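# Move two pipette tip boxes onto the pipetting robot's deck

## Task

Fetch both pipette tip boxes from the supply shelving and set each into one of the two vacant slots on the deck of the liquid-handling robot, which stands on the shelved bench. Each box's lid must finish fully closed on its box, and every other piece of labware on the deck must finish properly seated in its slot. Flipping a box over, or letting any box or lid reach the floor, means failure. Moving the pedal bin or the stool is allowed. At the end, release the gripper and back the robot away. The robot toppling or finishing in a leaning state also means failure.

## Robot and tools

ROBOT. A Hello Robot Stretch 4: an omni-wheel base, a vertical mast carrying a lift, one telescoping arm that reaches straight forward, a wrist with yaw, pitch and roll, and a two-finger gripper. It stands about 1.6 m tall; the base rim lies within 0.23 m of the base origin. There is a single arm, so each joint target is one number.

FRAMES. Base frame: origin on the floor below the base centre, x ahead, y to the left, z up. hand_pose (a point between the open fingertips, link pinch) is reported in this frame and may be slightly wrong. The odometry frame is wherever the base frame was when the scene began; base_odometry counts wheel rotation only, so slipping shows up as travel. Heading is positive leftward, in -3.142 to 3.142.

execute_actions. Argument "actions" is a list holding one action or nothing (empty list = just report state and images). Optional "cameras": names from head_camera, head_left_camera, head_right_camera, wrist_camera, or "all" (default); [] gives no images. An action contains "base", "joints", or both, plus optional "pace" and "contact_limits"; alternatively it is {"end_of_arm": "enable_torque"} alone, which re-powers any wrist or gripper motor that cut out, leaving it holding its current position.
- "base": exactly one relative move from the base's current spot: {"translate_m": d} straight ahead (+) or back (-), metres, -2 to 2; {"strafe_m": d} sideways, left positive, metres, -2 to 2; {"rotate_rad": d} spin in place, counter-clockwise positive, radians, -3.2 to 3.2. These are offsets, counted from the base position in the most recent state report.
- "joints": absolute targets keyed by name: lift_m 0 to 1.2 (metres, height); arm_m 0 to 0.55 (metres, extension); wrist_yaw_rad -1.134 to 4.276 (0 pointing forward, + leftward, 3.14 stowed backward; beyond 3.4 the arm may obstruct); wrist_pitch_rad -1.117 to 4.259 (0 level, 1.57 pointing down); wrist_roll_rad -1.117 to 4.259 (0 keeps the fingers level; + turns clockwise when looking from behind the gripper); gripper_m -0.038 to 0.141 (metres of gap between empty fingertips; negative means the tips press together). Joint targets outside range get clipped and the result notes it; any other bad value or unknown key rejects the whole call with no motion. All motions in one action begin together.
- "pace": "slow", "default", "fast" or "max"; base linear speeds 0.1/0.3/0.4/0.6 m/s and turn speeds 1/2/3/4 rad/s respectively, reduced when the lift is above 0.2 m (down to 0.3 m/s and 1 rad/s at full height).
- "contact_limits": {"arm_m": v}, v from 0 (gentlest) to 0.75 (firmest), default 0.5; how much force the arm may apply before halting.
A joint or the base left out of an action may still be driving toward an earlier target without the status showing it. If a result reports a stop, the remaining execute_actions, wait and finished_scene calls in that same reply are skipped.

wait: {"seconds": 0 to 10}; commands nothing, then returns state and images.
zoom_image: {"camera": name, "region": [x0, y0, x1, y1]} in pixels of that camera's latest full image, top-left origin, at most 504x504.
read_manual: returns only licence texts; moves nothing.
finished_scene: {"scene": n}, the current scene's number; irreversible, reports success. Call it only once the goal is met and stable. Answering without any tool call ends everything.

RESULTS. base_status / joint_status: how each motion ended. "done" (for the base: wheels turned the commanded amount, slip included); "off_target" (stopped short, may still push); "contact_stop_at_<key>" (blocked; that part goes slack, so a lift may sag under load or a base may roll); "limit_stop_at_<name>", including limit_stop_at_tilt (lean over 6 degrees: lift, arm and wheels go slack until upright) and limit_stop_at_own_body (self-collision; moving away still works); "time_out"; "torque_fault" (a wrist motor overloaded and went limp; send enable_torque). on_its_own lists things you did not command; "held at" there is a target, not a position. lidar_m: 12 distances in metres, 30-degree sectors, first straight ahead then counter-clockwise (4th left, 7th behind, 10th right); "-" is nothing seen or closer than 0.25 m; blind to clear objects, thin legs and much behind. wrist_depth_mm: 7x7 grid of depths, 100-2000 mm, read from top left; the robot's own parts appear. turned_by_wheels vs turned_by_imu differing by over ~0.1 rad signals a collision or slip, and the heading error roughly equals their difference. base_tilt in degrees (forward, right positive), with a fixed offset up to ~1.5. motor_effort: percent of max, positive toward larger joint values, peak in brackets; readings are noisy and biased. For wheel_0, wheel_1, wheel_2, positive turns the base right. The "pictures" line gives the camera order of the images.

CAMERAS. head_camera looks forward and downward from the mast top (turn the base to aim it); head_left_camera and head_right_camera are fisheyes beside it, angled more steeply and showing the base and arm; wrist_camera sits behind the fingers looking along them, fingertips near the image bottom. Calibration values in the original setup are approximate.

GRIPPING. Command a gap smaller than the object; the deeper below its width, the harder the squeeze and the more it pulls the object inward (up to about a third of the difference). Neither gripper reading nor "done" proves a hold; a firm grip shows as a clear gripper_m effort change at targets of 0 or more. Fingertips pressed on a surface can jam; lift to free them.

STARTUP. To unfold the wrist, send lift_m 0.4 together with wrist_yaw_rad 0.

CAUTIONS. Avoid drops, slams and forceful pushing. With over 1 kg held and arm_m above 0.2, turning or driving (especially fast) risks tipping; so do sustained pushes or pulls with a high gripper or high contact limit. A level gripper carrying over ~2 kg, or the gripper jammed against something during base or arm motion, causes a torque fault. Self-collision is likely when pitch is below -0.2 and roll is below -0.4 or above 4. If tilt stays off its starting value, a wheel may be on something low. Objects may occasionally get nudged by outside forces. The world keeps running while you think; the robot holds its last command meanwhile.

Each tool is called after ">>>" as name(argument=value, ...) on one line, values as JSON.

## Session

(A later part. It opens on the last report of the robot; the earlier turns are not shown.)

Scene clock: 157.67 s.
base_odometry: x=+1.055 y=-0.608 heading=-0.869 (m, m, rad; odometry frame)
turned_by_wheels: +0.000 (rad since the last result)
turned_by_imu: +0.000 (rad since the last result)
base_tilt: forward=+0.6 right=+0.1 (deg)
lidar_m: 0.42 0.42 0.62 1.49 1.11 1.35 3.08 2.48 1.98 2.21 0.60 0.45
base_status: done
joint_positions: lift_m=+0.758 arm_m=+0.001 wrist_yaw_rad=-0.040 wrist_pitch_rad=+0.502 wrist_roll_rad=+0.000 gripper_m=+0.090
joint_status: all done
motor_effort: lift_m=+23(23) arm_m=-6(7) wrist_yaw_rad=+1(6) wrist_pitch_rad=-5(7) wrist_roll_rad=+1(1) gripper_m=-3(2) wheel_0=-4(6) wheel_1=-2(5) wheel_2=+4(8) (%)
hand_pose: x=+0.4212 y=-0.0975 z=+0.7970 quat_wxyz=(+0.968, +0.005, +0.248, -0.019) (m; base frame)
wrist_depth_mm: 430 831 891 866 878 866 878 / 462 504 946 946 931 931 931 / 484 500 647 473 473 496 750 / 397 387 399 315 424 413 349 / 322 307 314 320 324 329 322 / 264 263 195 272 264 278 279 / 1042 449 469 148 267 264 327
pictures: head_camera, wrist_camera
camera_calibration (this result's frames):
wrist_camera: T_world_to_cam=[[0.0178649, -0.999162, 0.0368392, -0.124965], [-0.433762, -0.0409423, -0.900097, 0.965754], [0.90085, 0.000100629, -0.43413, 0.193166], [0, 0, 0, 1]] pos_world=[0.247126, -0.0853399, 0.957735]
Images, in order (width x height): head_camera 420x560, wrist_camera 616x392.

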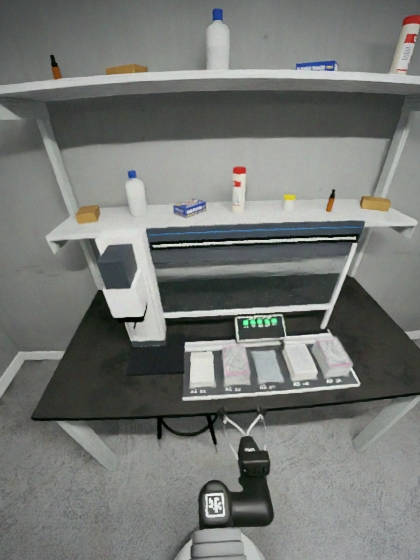

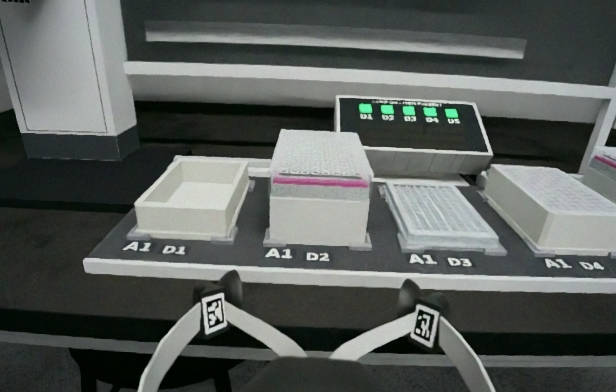

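>>> execute_actions(actions=[{"base":{"translate_m":-0.2}}], cameras=[])

>>> execute_actions(actions=[{"base":{"strafe_m":-0.18},"joints":{"wrist_pitch_rad":0.1,"lift_m":0.62}}], cameras=["wrist_camera"])

>>> zoom_image(camera="wrist_camera", region=[60, 150, 520, 280])

Scene clock: 160.63 s.
base_odometry: x=+0.926 y=-0.456 heading=-0.869 (m, m, rad; odometry frame)
turned_by_wheels: +0.000 (rad since the last result)
turned_by_imu: +0.001 (rad since the last result)
base_tilt: forward=+0.7 right=+0.1 (deg)
lidar_m: 0.61 0.64 1.54 1.51 1.02 1.30 2.86 3.00 1.88 2.20 0.88 0.65
base_status: done
joint_positions: lift_m=+0.758 arm_m=+0.001 wrist_yaw_rad=-0.040 wrist_pitch_rad=+0.502 wrist_roll_rad=+0.000 gripper_m=+0.090
joint_status: not commanded
motor_effort: lift_m=+23(23) arm_m=-5(6) wrist_yaw_rad=+1(0) wrist_pitch_rad=-6(5) wrist_roll_rad=+1(1) gripper_m=-1(0) wheel_0=-2(4) wheel_1=-3(2) wheel_2=+3(12) (%)
hand_pose: x=+0.4211 y=-0.0975 z=+0.7970 quat_wxyz=(+0.968, +0.005, +0.248, -0.019) (m; base frame)
wrist_depth_mm: 1078 615 1078 1060 1060 1042 1025 / 1138 654 1060 931 683 1098 1060 / 609 591 569 504 640 569 517 / 462 462 469 452 459 473 480 / 1430 691 654 946 1281 1281 512 / 1281 1229 196 1281 1281 1336 1366 / 1078 1078 1078 148 1078 1118 1160
pictures: none
No camera images: the call's "cameras" was empty. Leave "cameras" out to get every camera's image.

Scene clock: 162.50 s.
base_odometry: x=+0.788 y=-0.572 heading=-0.869 (m, m, rad; odometry frame)
turned_by_wheels: +0.000 (rad since the last result)
turned_by_imu: +0.000 (rad since the last result)
base_tilt: forward=+0.7 right=+0.1 (deg)
lidar_m: 0.62 0.64 0.91 1.58 1.16 1.58 2.87 2.24 1.74 2.02 0.90 0.67
base_status: done
joint_positions: lift_m=+0.620 arm_m=+0.001 wrist_yaw_rad=-0.040 wrist_pitch_rad=+0.102 wrist_roll_rad=+0.000 gripper_m=+0.090
joint_status: all done
motor_effort: lift_m=+14(21) arm_m=-6(5) wrist_yaw_rad=+1(1) wrist_pitch_rad=-6(11) wrist_roll_rad=+1(1) gripper_m=-3(3) wheel_0=+1(7) wheel_1=-1(10) wheel_2=+1(1) (%)
hand_pose: x=+0.4552 y=-0.0988 z=+0.7692 quat_wxyz=(+0.998, +0.001, +0.051, -0.020) (m; base frame)
wrist_depth_mm: 621 866 741 732 732 1025 1182 / 668 1182 1205 1182 1138 1078 1229 / 683 1182 1205 1205 1182 1205 1160 / 683 559 621 699 732 1229 1205 / 449 433 445 436 459 459 549 / 627 634 196 452 449 459 455 / 559 569 1229 148 1229 1229 1229
pictures: wrist_camera
camera_calibration (this result's frames):
wrist_camera: T_world_to_cam=[[-0.00101833, -0.998405, 0.0564527, -0.132327], [-0.0496783, -0.0563325, -0.997175, 0.853719], [0.998765, -0.00381992, -0.0495417, -0.190347], [0, 0, 0, 1]] pos_world=[0.232388, -0.0847509, 0.849348]
Images, in order (width x height): wrist_camera 616x392.

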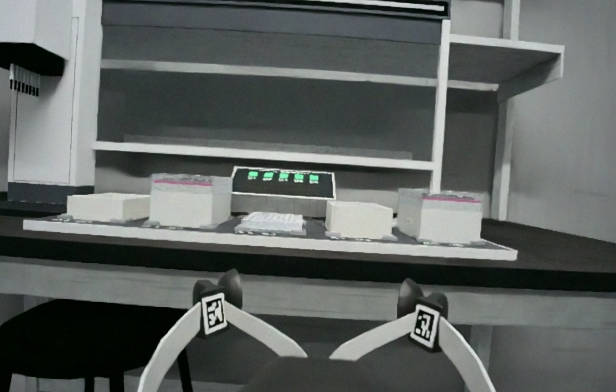

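Region (60, 150, 520, 280) of wrist_camera's 616x392 image, scaled by 1.096; it fills the top 142 rows of this view, and the rest is white.

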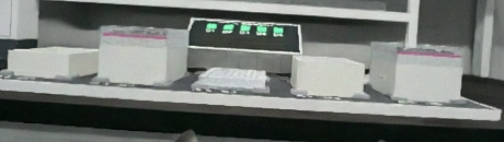

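Looks seated and level.

>>> finished_scene(scene=1)

The scene is finished: the task was done.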